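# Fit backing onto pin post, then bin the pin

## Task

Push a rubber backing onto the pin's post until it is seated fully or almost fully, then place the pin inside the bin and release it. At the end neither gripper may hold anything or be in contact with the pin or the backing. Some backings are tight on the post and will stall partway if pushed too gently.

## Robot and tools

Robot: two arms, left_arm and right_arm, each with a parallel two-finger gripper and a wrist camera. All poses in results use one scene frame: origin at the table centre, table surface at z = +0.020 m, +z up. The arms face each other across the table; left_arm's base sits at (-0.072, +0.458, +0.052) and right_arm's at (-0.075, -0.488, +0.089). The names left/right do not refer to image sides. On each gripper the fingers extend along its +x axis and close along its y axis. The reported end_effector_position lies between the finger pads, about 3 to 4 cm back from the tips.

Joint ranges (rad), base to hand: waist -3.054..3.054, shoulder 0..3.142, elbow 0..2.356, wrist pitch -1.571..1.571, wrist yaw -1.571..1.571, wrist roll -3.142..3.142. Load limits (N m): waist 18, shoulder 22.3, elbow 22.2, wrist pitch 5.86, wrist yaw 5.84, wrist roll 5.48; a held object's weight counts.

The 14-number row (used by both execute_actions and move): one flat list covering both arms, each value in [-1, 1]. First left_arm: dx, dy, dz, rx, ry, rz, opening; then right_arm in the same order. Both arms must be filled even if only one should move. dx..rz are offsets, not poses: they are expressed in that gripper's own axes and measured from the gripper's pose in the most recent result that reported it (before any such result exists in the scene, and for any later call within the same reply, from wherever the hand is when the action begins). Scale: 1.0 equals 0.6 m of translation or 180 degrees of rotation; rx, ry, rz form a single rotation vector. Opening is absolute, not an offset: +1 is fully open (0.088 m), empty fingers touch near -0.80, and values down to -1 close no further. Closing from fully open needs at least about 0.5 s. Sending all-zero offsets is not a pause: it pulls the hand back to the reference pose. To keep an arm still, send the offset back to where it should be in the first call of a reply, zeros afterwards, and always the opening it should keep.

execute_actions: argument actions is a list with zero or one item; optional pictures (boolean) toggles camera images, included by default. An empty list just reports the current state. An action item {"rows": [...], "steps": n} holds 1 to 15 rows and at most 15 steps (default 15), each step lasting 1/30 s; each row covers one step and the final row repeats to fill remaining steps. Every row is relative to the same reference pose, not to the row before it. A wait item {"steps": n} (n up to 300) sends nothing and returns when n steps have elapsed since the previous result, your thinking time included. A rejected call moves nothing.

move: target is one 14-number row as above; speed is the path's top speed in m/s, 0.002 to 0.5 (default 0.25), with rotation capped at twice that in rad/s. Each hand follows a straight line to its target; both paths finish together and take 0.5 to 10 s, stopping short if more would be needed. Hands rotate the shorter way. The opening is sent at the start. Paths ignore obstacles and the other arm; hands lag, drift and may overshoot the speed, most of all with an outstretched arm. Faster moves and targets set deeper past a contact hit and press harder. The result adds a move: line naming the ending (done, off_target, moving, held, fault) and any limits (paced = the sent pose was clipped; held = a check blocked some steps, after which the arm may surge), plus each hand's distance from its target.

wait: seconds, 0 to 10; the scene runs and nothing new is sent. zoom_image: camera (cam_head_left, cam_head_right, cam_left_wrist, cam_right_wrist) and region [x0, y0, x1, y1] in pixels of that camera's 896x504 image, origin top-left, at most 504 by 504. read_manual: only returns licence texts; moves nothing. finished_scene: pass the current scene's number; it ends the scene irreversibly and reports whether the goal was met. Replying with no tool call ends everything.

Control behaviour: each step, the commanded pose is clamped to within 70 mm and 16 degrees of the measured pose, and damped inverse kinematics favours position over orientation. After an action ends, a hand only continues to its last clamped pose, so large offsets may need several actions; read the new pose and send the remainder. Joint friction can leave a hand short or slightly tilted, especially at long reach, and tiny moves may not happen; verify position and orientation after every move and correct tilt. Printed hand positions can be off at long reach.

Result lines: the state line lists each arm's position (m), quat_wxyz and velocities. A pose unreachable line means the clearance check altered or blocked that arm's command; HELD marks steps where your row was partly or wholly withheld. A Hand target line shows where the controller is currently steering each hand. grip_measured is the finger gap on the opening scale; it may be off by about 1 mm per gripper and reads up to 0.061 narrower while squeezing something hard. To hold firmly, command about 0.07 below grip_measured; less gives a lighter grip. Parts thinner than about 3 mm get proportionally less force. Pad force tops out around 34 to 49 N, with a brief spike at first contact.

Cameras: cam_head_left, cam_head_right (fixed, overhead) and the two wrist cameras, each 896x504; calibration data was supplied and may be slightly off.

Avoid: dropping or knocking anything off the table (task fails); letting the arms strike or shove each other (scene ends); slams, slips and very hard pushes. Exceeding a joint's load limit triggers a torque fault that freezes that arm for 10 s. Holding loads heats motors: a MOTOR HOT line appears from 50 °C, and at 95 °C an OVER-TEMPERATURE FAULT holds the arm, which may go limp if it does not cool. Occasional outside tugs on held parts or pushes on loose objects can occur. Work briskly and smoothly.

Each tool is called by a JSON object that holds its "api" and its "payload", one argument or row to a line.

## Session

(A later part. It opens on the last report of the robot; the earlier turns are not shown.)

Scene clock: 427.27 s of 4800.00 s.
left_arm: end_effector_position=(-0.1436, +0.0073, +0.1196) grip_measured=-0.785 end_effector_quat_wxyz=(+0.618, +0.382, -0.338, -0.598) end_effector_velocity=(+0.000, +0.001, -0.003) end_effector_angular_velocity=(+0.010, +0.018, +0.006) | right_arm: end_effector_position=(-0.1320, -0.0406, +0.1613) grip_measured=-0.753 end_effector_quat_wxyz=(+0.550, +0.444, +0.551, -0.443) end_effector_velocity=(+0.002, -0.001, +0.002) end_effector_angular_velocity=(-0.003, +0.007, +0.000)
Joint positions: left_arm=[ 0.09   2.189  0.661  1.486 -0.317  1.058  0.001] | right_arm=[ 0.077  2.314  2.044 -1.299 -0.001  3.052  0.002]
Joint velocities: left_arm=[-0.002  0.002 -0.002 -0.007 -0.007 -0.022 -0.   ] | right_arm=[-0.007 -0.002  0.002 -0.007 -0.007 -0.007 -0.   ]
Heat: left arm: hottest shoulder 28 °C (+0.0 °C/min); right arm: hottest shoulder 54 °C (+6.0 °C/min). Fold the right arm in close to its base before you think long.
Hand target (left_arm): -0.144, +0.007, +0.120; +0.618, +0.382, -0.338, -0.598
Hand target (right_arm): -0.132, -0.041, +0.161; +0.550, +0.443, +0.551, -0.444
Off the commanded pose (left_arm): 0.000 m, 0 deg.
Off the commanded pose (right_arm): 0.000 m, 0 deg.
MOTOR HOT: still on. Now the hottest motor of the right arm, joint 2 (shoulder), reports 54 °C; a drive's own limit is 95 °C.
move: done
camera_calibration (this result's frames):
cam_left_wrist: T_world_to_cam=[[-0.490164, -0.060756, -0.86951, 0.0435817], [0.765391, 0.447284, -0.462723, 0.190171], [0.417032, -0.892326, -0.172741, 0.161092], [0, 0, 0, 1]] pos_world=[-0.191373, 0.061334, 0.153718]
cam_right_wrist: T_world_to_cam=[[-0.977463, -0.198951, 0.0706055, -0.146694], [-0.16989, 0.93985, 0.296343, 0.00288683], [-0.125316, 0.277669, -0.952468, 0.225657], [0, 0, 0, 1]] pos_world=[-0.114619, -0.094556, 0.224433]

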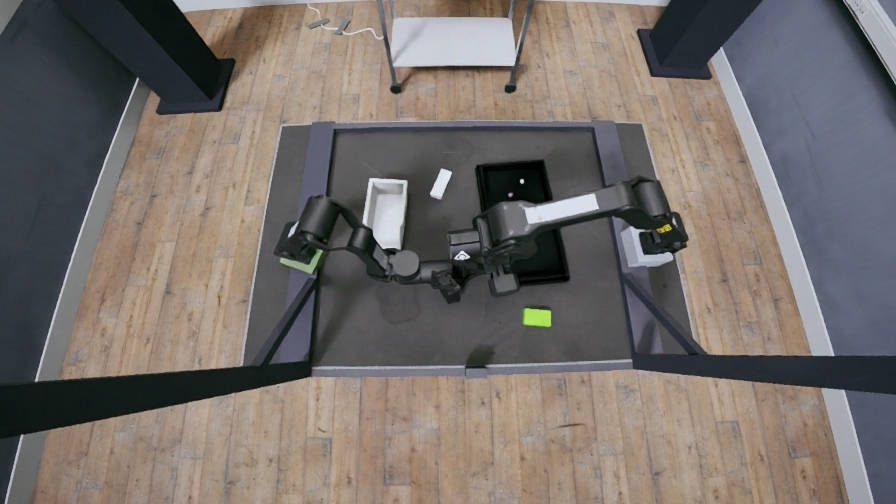

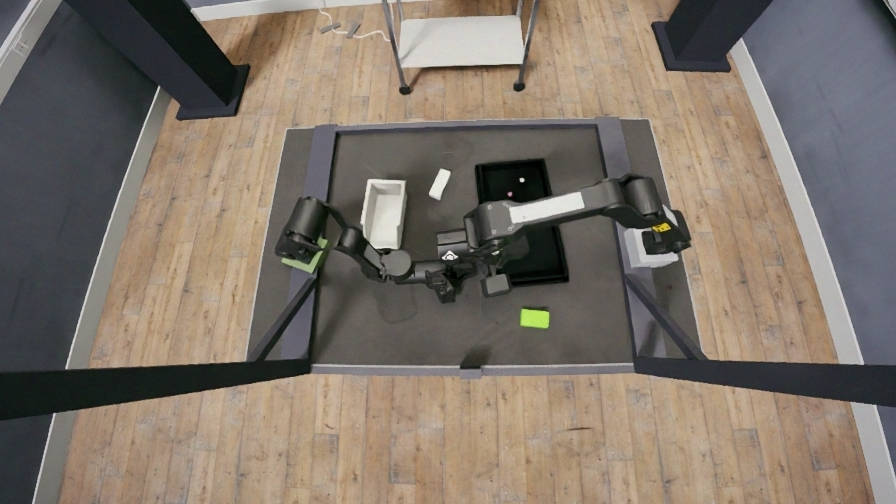

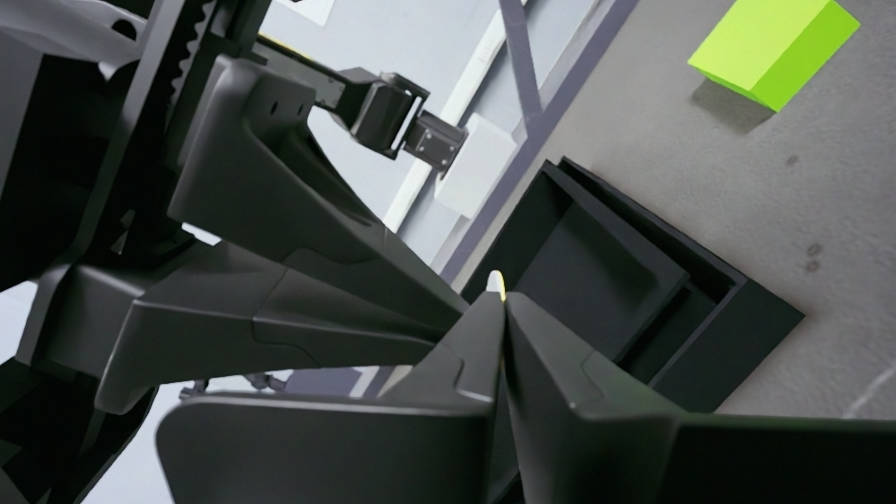

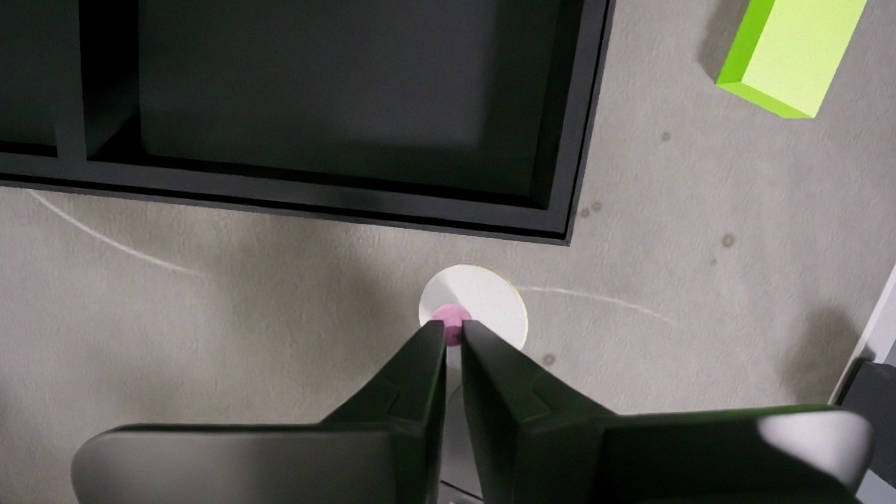

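{"api": "move", "payload": {
  "target": [0.01,-0.04,0,0,0,0,-1,-0.02,0.008,0,0,0,0,-0.9],
  "speed": 0.02
}}

Scene clock: 430.97 s of 4800.00 s.
left_arm: end_effector_position=(-0.1466, -0.0003, +0.1171) grip_measured=-0.785 end_effector_quat_wxyz=(+0.636, +0.369, -0.343, -0.584) end_effector_velocity=(-0.000, -0.001, +0.000) end_effector_angular_velocity=(-0.008, +0.009, +0.005) | right_arm: end_effector_position=(-0.1329, -0.0458, +0.1683) grip_measured=-0.753 end_effector_quat_wxyz=(+0.555, +0.433, +0.550, -0.450) end_effector_velocity=(+0.001, -0.004, +0.002) end_effector_angular_velocity=(-0.018, +0.005, +0.005)
Joint positions: left_arm=[ 0.075  2.259  0.709  1.557 -0.357  1.058  0.001] | right_arm=[ 0.077  2.314  2.072 -1.35  -0.011  3.044  0.002]
Joint velocities: left_arm=[-0.002  0.007  0.007  0.007 -0.007 -0.007 -0.   ] | right_arm=[-0.002 -0.002  0.002 -0.022 -0.007 -0.007 -0.   ]
Heat: left arm: hottest shoulder 29 °C (+1.0 °C/min); right arm: hottest shoulder 54 °C (+5.0 °C/min). Fold the right arm in close to its base before you think long.
Hand target (left_arm): -0.154, +0.002, +0.099; +0.618, +0.383, -0.338, -0.598
Hand target (right_arm): -0.127, -0.040, +0.173; +0.550, +0.444, +0.551, -0.443
Off the commanded pose (left_arm): 0.021 m, 3 deg.
Off the commanded pose (right_arm): 0.010 m, 2 deg.
MOTOR HOT: still on. Now the hottest motor of the right arm, joint 2 (shoulder), reports 54 °C; a drive's own limit is 95 °C.
move: off_target (left_arm, right_arm)
camera_calibration (this result's frames):
cam_left_wrist: T_world_to_cam=[[-0.498459, -0.113937, -0.859393, 0.0370108], [0.748176, 0.444224, -0.492846, 0.195705], [0.437916, -0.888641, -0.136183, 0.153994], [0, 0, 0, 1]] pos_world=[-0.19541, 0.0541259, 0.14923]
cam_right_wrist: T_world_to_cam=[[-0.975382, -0.204403, 0.0827604, -0.151126], [-0.174888, 0.945606, 0.274306, 0.00885811], [-0.134328, 0.253079, -0.958075, 0.232265], [0, 0, 0, 1]] pos_world=[-0.114657, -0.0980482, 0.232604]

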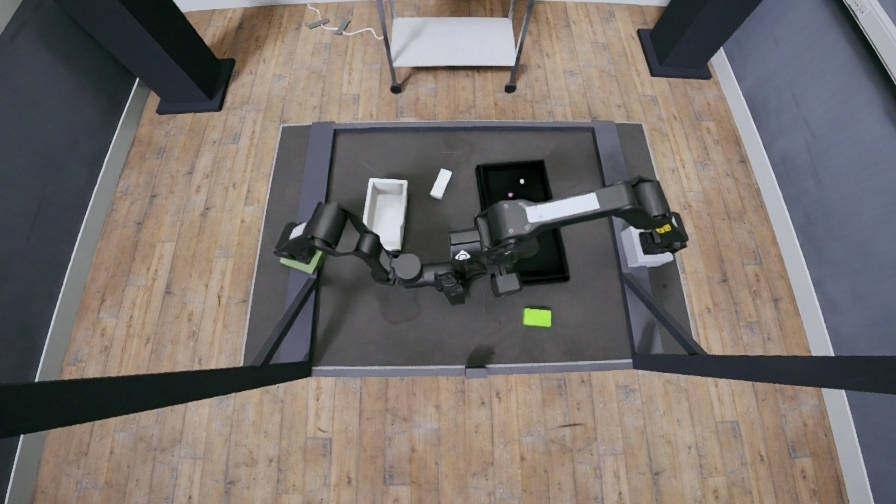

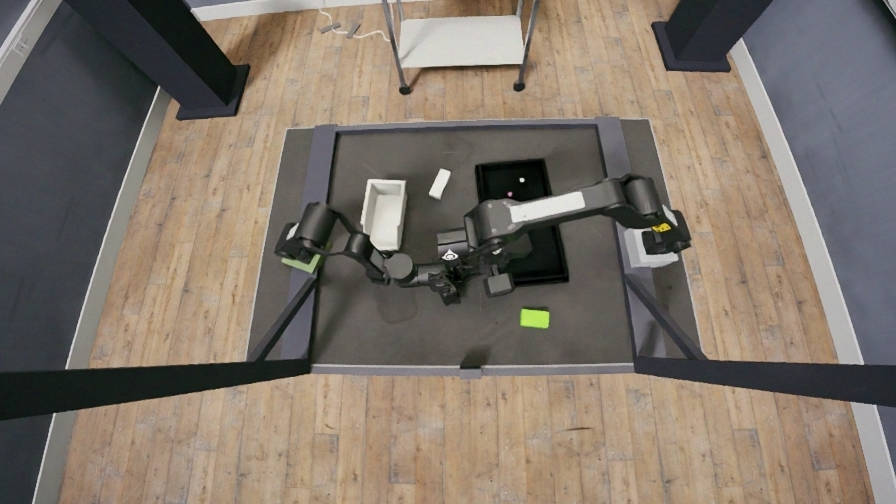

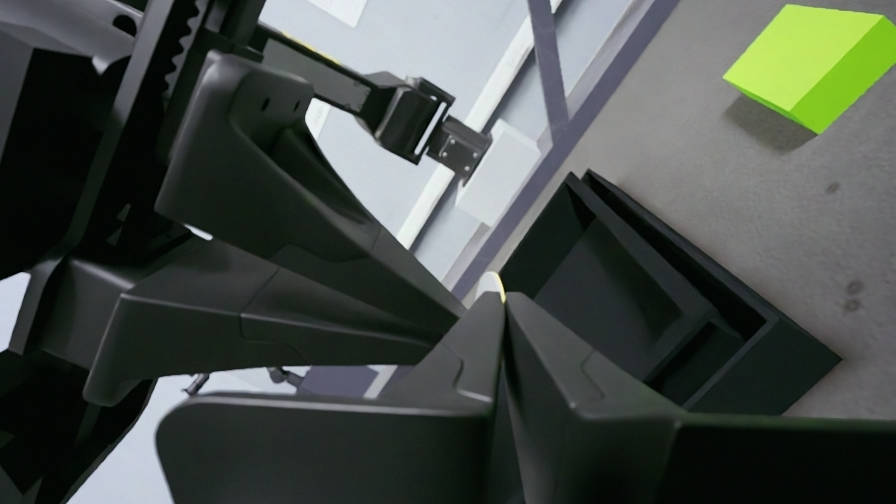

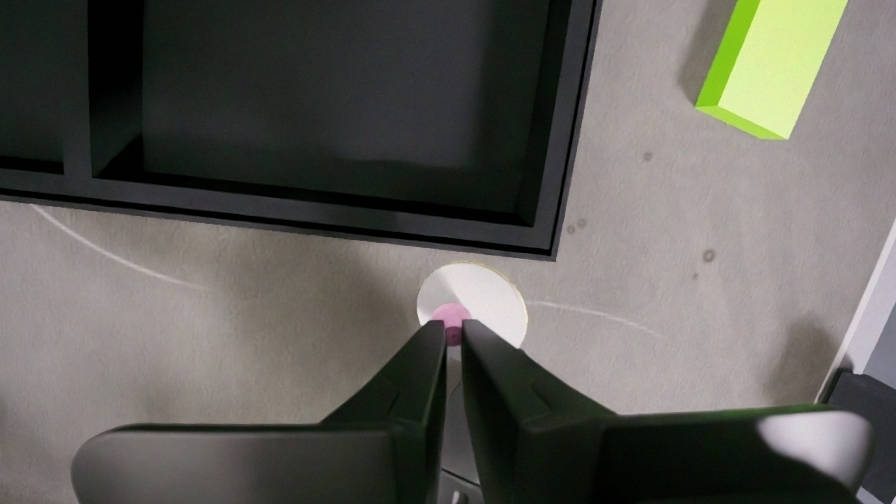

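{"api": "move", "payload": {
  "target": [0.0,-0.06,0,0,0,-0.05,-1,-0.05,0.02,-0.01,0,0,0,-0.9],
  "speed": 0.02
}}

Scene clock: 437.57 s of 4800.00 s.
left_arm: end_effector_position=(-0.1564, -0.0089, +0.1118) grip_measured=-0.785 end_effector_quat_wxyz=(+0.614, +0.372, -0.327, -0.615) end_effector_velocity=(+0.001, +0.002, -0.006) end_effector_angular_velocity=(+0.026, -0.000, +0.005) | right_arm: end_effector_position=(-0.1236, -0.0380, +0.2040) grip_measured=-0.801 end_effector_quat_wxyz=(+0.551, +0.436, +0.554, -0.446) end_effector_velocity=(+0.002, -0.002, +0.002) end_effector_angular_velocity=(-0.013, +0.006, +0.015)
Joint positions: left_arm=[ 0.076  2.234  0.741  1.435 -0.305  1.018  0.001] | right_arm=[ 0.054  2.352  2.28  -1.507 -0.013  3.021  0.   ]
Joint velocities: left_arm=[-0.002 -0.002 -0.007 -0.022 -0.007 -0.007 -0.   ] | right_arm=[-0.007  0.002  0.012 -0.022 -0.007 -0.022  0.   ]
Heat: left arm: hottest shoulder 29 °C (+1.0 °C/min); right arm: hottest shoulder 55 °C (+4.1 °C/min). Fold the right arm in close to its base before you think long.
Hand target (left_arm): -0.163, -0.001, +0.086; +0.589, +0.395, -0.314, -0.632
Hand target (right_arm): -0.122, -0.037, +0.198; +0.555, +0.433, +0.550, -0.449
Off the commanded pose (left_arm): 0.028 m, 5 deg.
Off the commanded pose (right_arm): 0.006 m, 1 deg.
MOTOR HOT: still on. Now the hottest motor of the right arm, joint 2 (shoulder), reports 55 °C; a drive's own limit is 95 °C.
move: off_target (left_arm)
camera_calibration (this result's frames):
cam_left_wrist: T_world_to_cam=[[-0.522829, -0.0363589, -0.851662, 0.0225634], [0.758662, 0.435716, -0.484338, 0.204866], [0.388693, -0.899349, -0.200221, 0.149223], [0, 0, 0, 1]] pos_world=[-0.201629, 0.0457607, 0.148318]
cam_right_wrist: T_world_to_cam=[[-0.975053, -0.205893, 0.0829461, -0.143485], [-0.174361, 0.941679, 0.287818, -0.00956669], [-0.137368, 0.266176, -0.954086, 0.265129], [0, 0, 0, 1]] pos_world=[-0.105154, -0.0911047, 0.267611]

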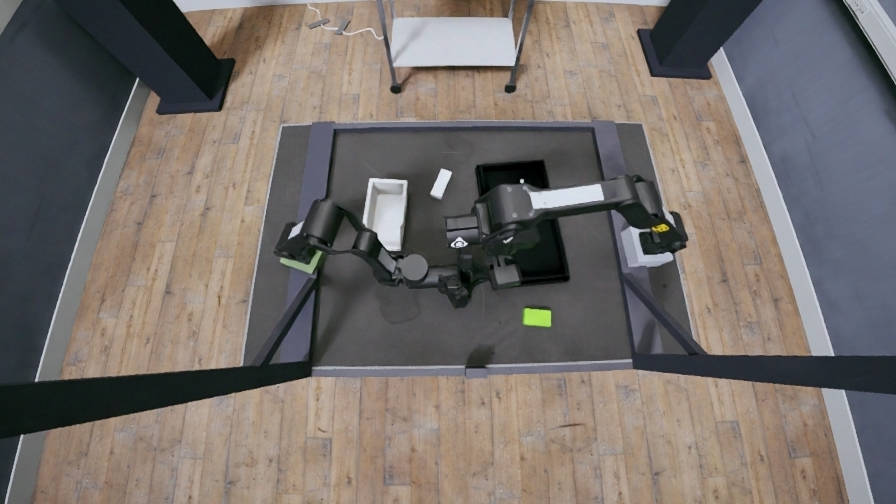

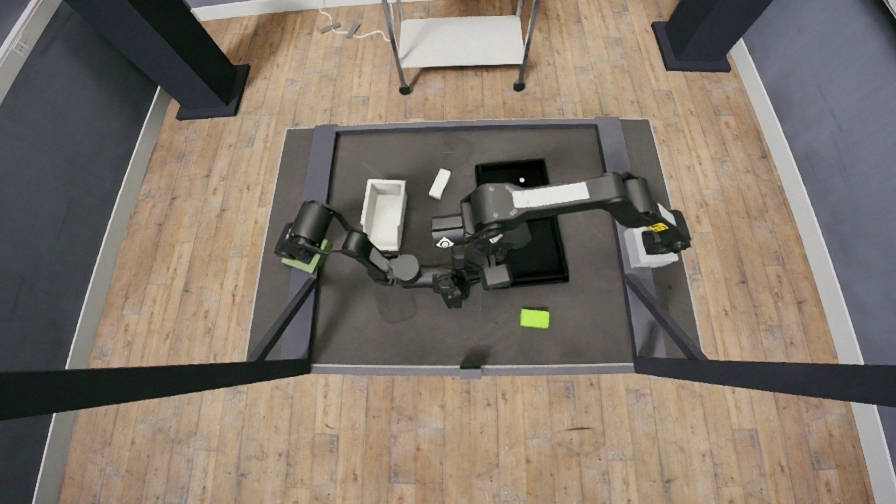

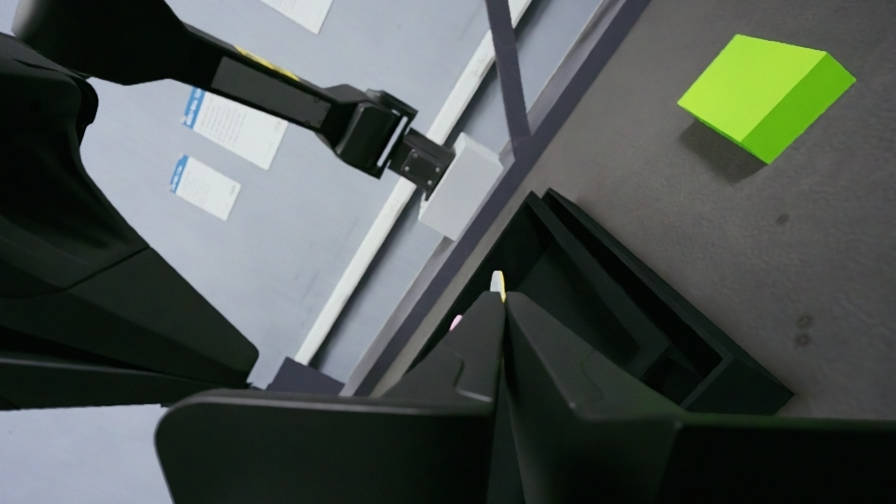

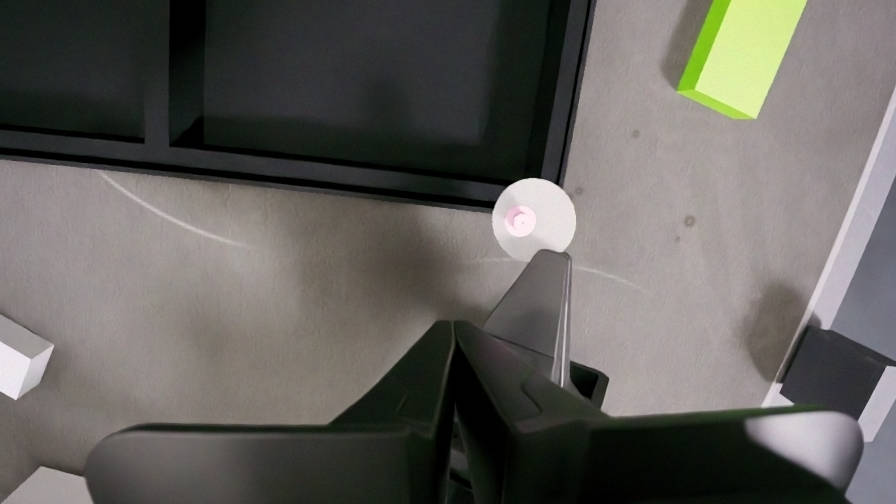

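{"api": "zoom_image", "payload": {
  "camera": "cam_right_wrist",
  "region": [470,160,600,270]
}}

{"api": "move", "payload": {
  "target": [-0.02,0.03,-0.017,0.175,0,0,-1,0,0,0,0,0,0,-0.45],
  "speed": 0.1
}}

Region (470, 160, 600, 270) of cam_right_wrist's 896x504 image, scaled by 3.877, with more detail than that image has; it fills the top 426 rows of this view, and the rest is white.

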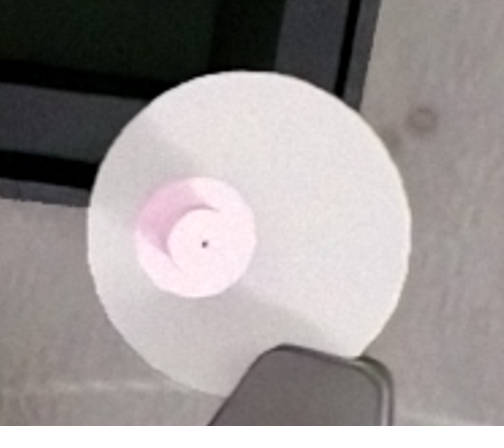

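Scene clock: 447.10 s of 4800.00 s.
left_arm: end_effector_position=(-0.1400, +0.0016, +0.1189) grip_measured=-0.785 end_effector_quat_wxyz=(+0.491, +0.524, -0.479, -0.505) end_effector_velocity=(+0.000, +0.001, -0.001) end_effector_angular_velocity=(+0.007, -0.010, +0.014) | right_arm: end_effector_position=(-0.1236, -0.0380, +0.2040) grip_measured=-0.452 end_effector_quat_wxyz=(+0.552, +0.436, +0.553, -0.447) end_effector_velocity=(+0.000, -0.002, +0.003) end_effector_angular_velocity=(-0.003, +0.007, -0.024)
Joint positions: left_arm=[ 0.117  2.177  0.675  1.44  -0.264  1.562  0.001] | right_arm=[ 0.054  2.353  2.281 -1.508 -0.013  3.021  0.017]
Joint velocities: left_arm=[-0.007 -0.002 -0.002 -0.007 -0.022  0.007  0.   ] | right_arm=[-0.002 -0.007 -0.002 -0.007 -0.007  0.022  0.   ]
Heat: left arm: hottest shoulder 29 °C (+1.0 °C/min); right arm: hottest shoulder 54 °C (+3.0 °C/min). Fold the right arm in close to its base before you think long.
Hand target (left_arm): -0.139, +0.003, +0.123; +0.490, +0.524, -0.481, -0.503
Hand target (right_arm): -0.124, -0.038, +0.204; +0.552, +0.436, +0.553, -0.447
Off the commanded pose (left_arm): 0.004 m, 0 deg.
Off the commanded pose (right_arm): 0.000 m, 0 deg.
MOTOR HOT: still on. Now the hottest motor of the right arm, joint 2 (shoulder), reports 54 °C; a drive's own limit is 95 °C.
After step 90, 3.47 s passed at rest.
move: done
camera_calibration (this result's frames):
cam_left_wrist: T_world_to_cam=[[-0.00886612, -0.00796473, -0.999929, 0.127186], [0.910034, 0.414378, -0.0113697, 0.156254], [0.414439, -0.91007, 0.00357425, 0.133137], [0, 0, 0, 1]] pos_world=[-0.196246, 0.0574292, 0.128478]
cam_right_wrist: T_world_to_cam=[[-0.975059, -0.20583, 0.0830262, -0.143501], [-0.174384, 0.941897, 0.28709, -0.00936165], [-0.137294, 0.265451, -0.954299, 0.265121], [0, 0, 0, 1]] pos_world=[-0.105155, -0.0910958, 0.267607]

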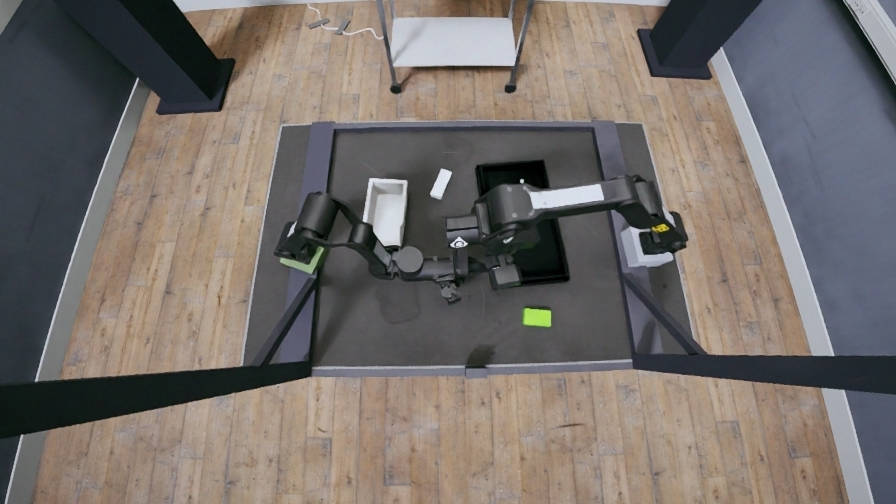

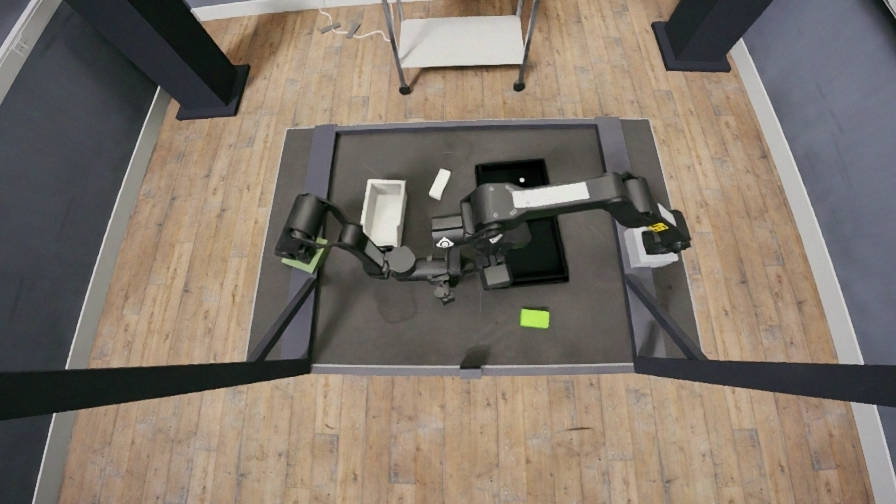

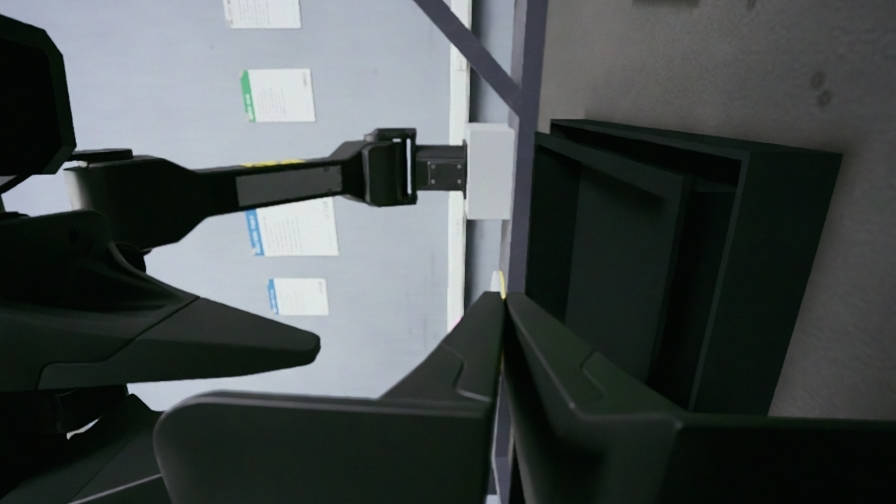

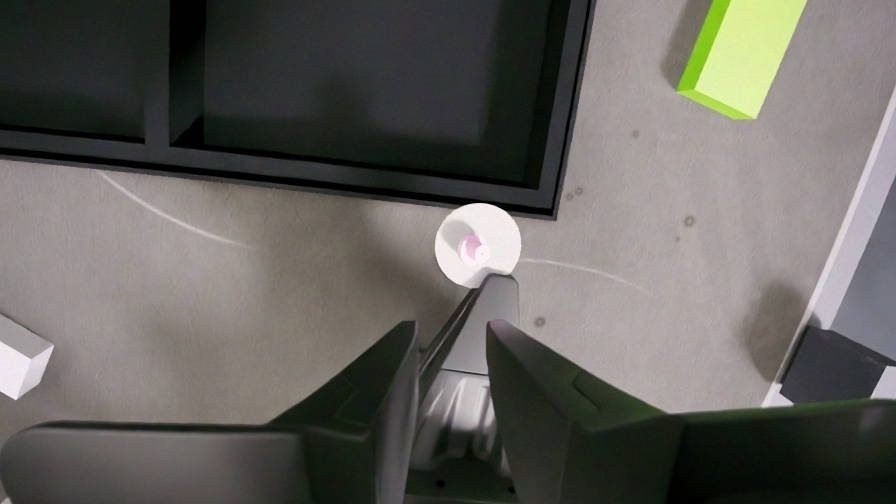

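{"api": "move", "payload": {
  "target": [0,0,0,0,0,0,-1,0.052,-0.018,0.017,0,0,0,-0.45],
  "speed": 0.08
}}

Scene clock: 456.73 s of 4800.00 s.
left_arm: end_effector_position=(-0.1400, +0.0017, +0.1188) grip_measured=-0.785 end_effector_quat_wxyz=(+0.490, +0.525, -0.479, -0.505) end_effector_velocity=(+0.004, +0.000, +0.005) end_effector_angular_velocity=(-0.022, +0.011, +0.025) | right_arm: end_effector_position=(-0.1315, -0.0488, +0.1703) grip_measured=-0.452 end_effector_quat_wxyz=(+0.553, +0.434, +0.552, -0.448) end_effector_velocity=(-0.002, -0.002, +0.003) end_effector_angular_velocity=(+0.014, +0.024, -0.010)
Joint positions: left_arm=[ 0.117  2.177  0.675  1.44  -0.264  1.564  0.001] | right_arm=[ 0.074  2.291  2.04  -1.335 -0.013  3.04   0.017]
Joint velocities: left_arm=[ 0.002 -0.002 -0.002  0.022 -0.022 -0.007 -0.   ] | right_arm=[-0.002 -0.027 -0.032  0.022 -0.022  0.007 -0.   ]
Heat: left arm: hottest shoulder 31 °C (+3.0 °C/min); right arm: hottest shoulder 56 °C (+5.1 °C/min). Fold the right arm in close to its base before you think long.
Hand target (left_arm): -0.140, +0.002, +0.119; +0.491, +0.524, -0.479, -0.505
Hand target (right_arm): -0.132, -0.050, +0.173; +0.552, +0.436, +0.553, -0.447
Off the commanded pose (left_arm): 0.000 m, 0 deg.
Off the commanded pose (right_arm): 0.003 m, 0 deg.
MOTOR HOT: still on. Now the hottest motor of the right arm, joint 2 (shoulder), reports 56 °C; a drive's own limit is 95 °C.
After step 90, 5.80 s passed at rest.
move: done
camera_calibration (this result's frames):
cam_left_wrist: T_world_to_cam=[[-0.00687574, -0.00753407, -0.999948, 0.127357], [0.910102, 0.414278, -0.00937932, 0.155966], [0.414327, -0.910119, 0.0040083, 0.133147], [0, 0, 0, 1]] pos_world=[-0.196236, 0.0575256, 0.12828]
cam_right_wrist: T_world_to_cam=[[-0.974981, -0.206054, 0.0833943, -0.15068], [-0.175375, 0.943547, 0.281004, 0.0100834], [-0.136588, 0.259348, -0.956076, 0.234827], [0, 0, 0, 1]] pos_world=[-0.113067, -0.101464, 0.234245]

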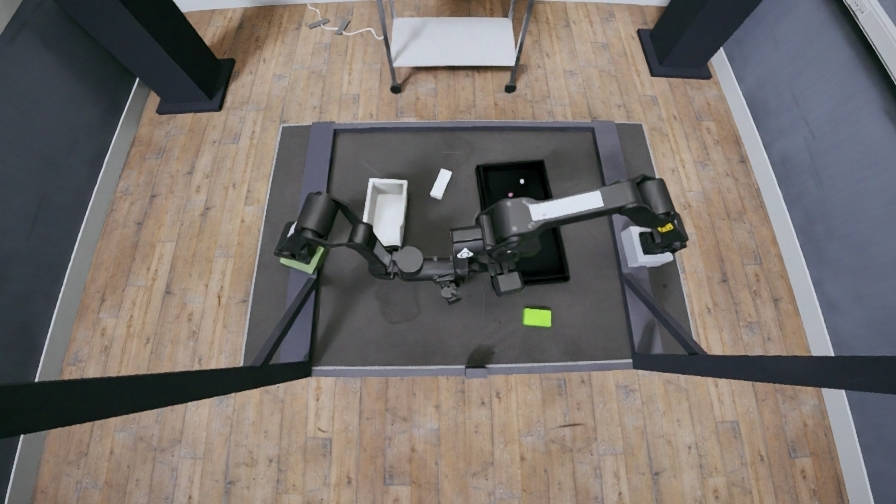

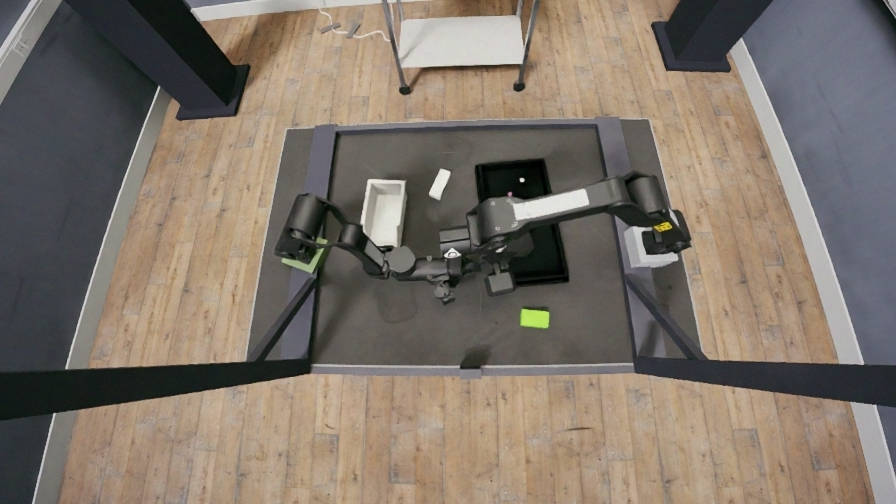

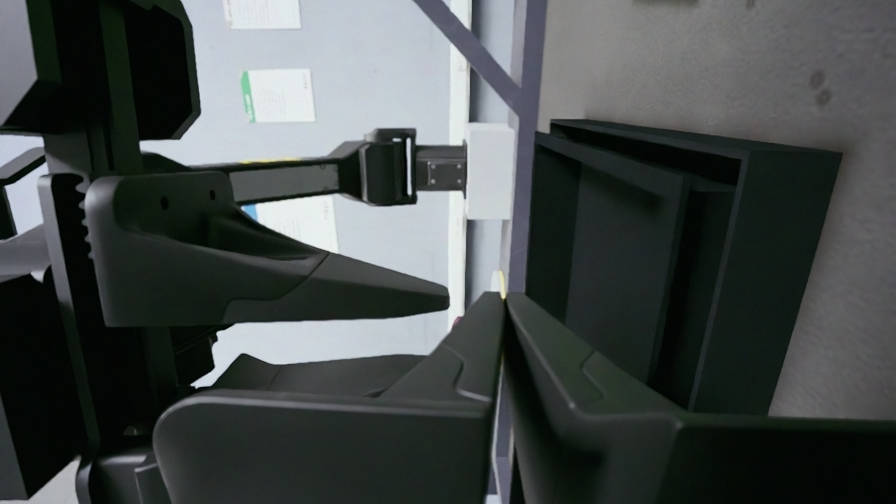

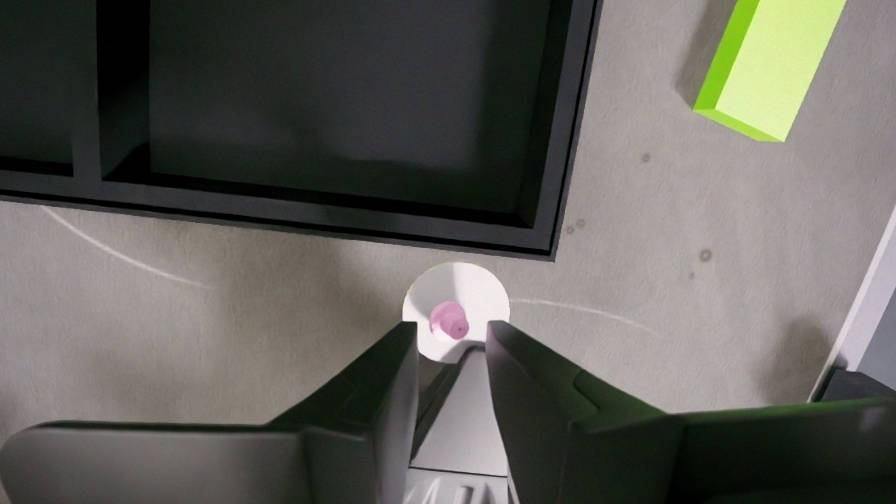

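{"api": "move", "payload": {
  "target": [0,0,0,0,0,0,-1,0.022,0,0,0,0,0,-0.5],
  "speed": 0.03
}}

{"api": "zoom_image", "payload": {
  "camera": "cam_right_wrist",
  "region": [380,250,540,390]
}}

Scene clock: 460.33 s of 4800.00 s.
left_arm: end_effector_position=(-0.1400, +0.0017, +0.1188) grip_measured=-0.785 end_effector_quat_wxyz=(+0.490, +0.525, -0.479, -0.505) end_effector_velocity=(+0.000, +0.001, -0.002) end_effector_angular_velocity=(+0.016, +0.003, +0.005) | right_arm: end_effector_position=(-0.1317, -0.0470, +0.1616) grip_measured=-0.498 end_effector_quat_wxyz=(+0.550, +0.437, +0.555, -0.445) end_effector_velocity=(-0.000, -0.000, -0.001) end_effector_angular_velocity=(+0.001, +0.008, -0.010)
Joint positions: left_arm=[ 0.117  2.177  0.675  1.44  -0.264  1.564  0.001] | right_arm=[ 0.074  2.289  2.002 -1.288 -0.013  3.041  0.015]
Joint velocities: left_arm=[-0.002 -0.007 -0.002 -0.022 -0.007 -0.007 -0.   ] | right_arm=[-0.002 -0.002 -0.007  0.007 -0.007  0.007 -0.   ]
Heat: left arm: hottest shoulder 31 °C (+3.0 °C/min); right arm: hottest shoulder 57 °C (+7.0 °C/min). Fold the right arm in close to its base before you think long.
Hand target (left_arm): -0.140, +0.002, +0.119; +0.490, +0.525, -0.479, -0.505
Hand target (right_arm): -0.132, -0.049, +0.157; +0.553, +0.434, +0.552, -0.448
Off the commanded pose (left_arm): 0.000 m, 0 deg.
Off the commanded pose (right_arm): 0.005 m, 1 deg.
MOTOR HOT: still on. Now the hottest motor of the right arm, joint 2 (shoulder), reports 57 °C; a drive's own limit is 95 °C.
move: done
camera_calibration (this result's frames):
cam_left_wrist: T_world_to_cam=[[-0.00687574, -0.00753407, -0.999948, 0.127357], [0.910102, 0.414278, -0.00937932, 0.155966], [0.414327, -0.910119, 0.0040083, 0.133147], [0, 0, 0, 1]] pos_world=[-0.196236, 0.0575256, 0.12828]
cam_right_wrist: T_world_to_cam=[[-0.974943, -0.206624, 0.0824142, -0.149658], [-0.174616, 0.940361, 0.291943, 0.00894103], [-0.137821, 0.270237, -0.952878, 0.2258], [0, 0, 0, 1]] pos_world=[-0.113226, -0.10035, 0.224884]

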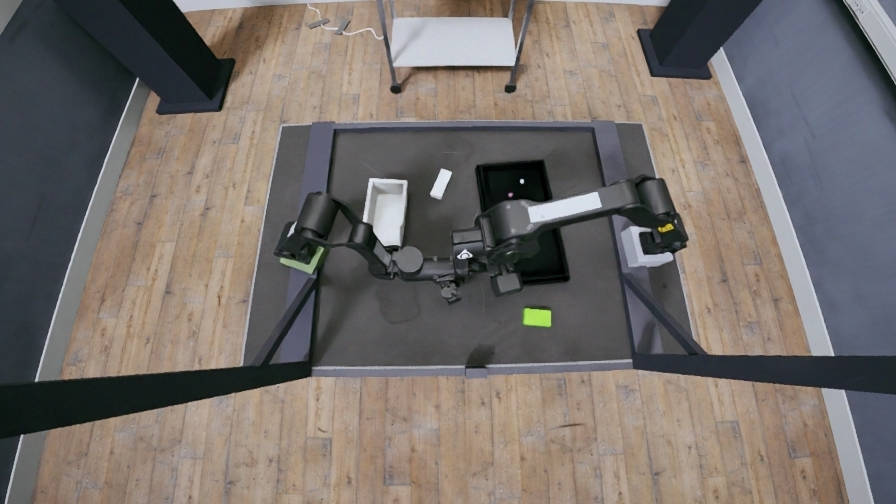

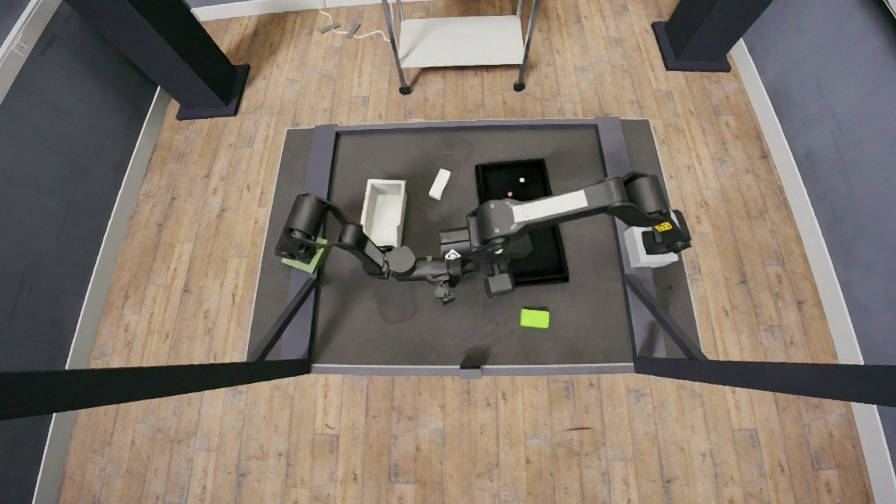

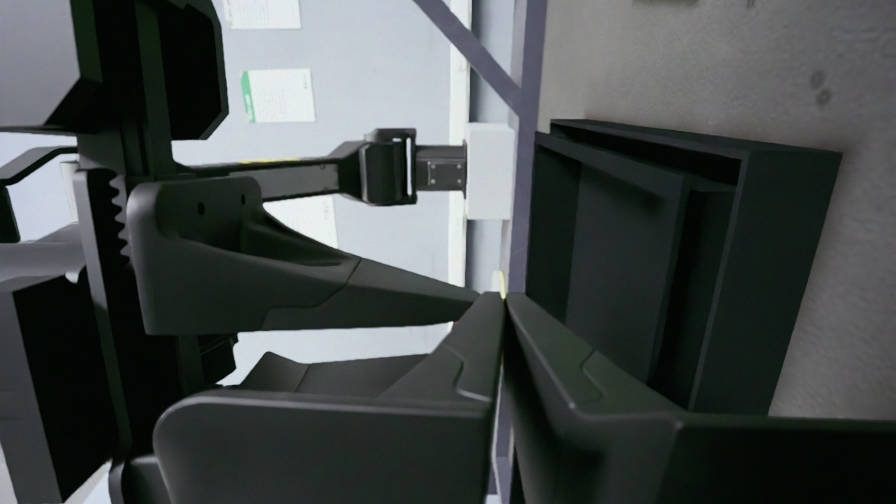

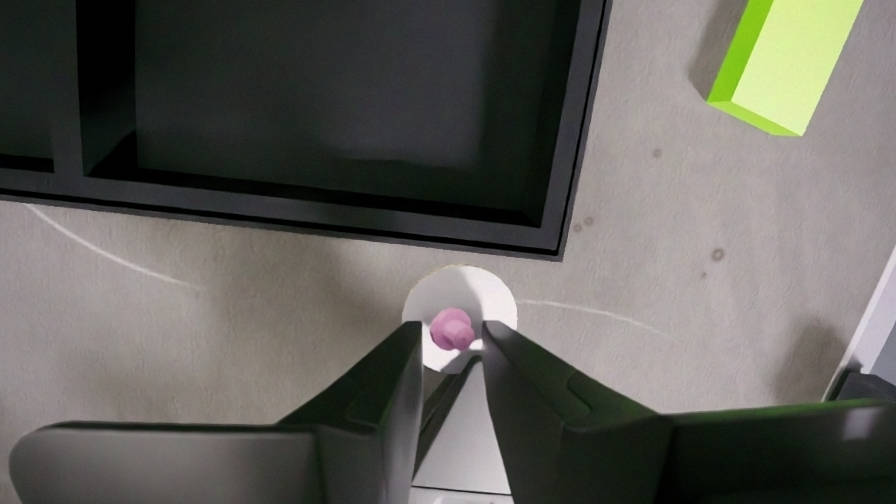

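Region (380, 250, 540, 390) of cam_right_wrist's 896x504 image, scaled by 3.150, with more detail than that image has; it fills the top 441 rows of this view, and the rest is white.

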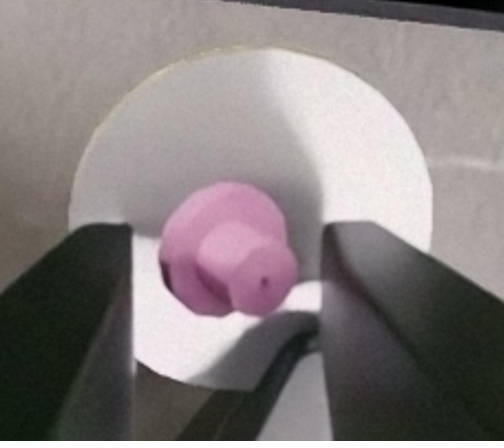

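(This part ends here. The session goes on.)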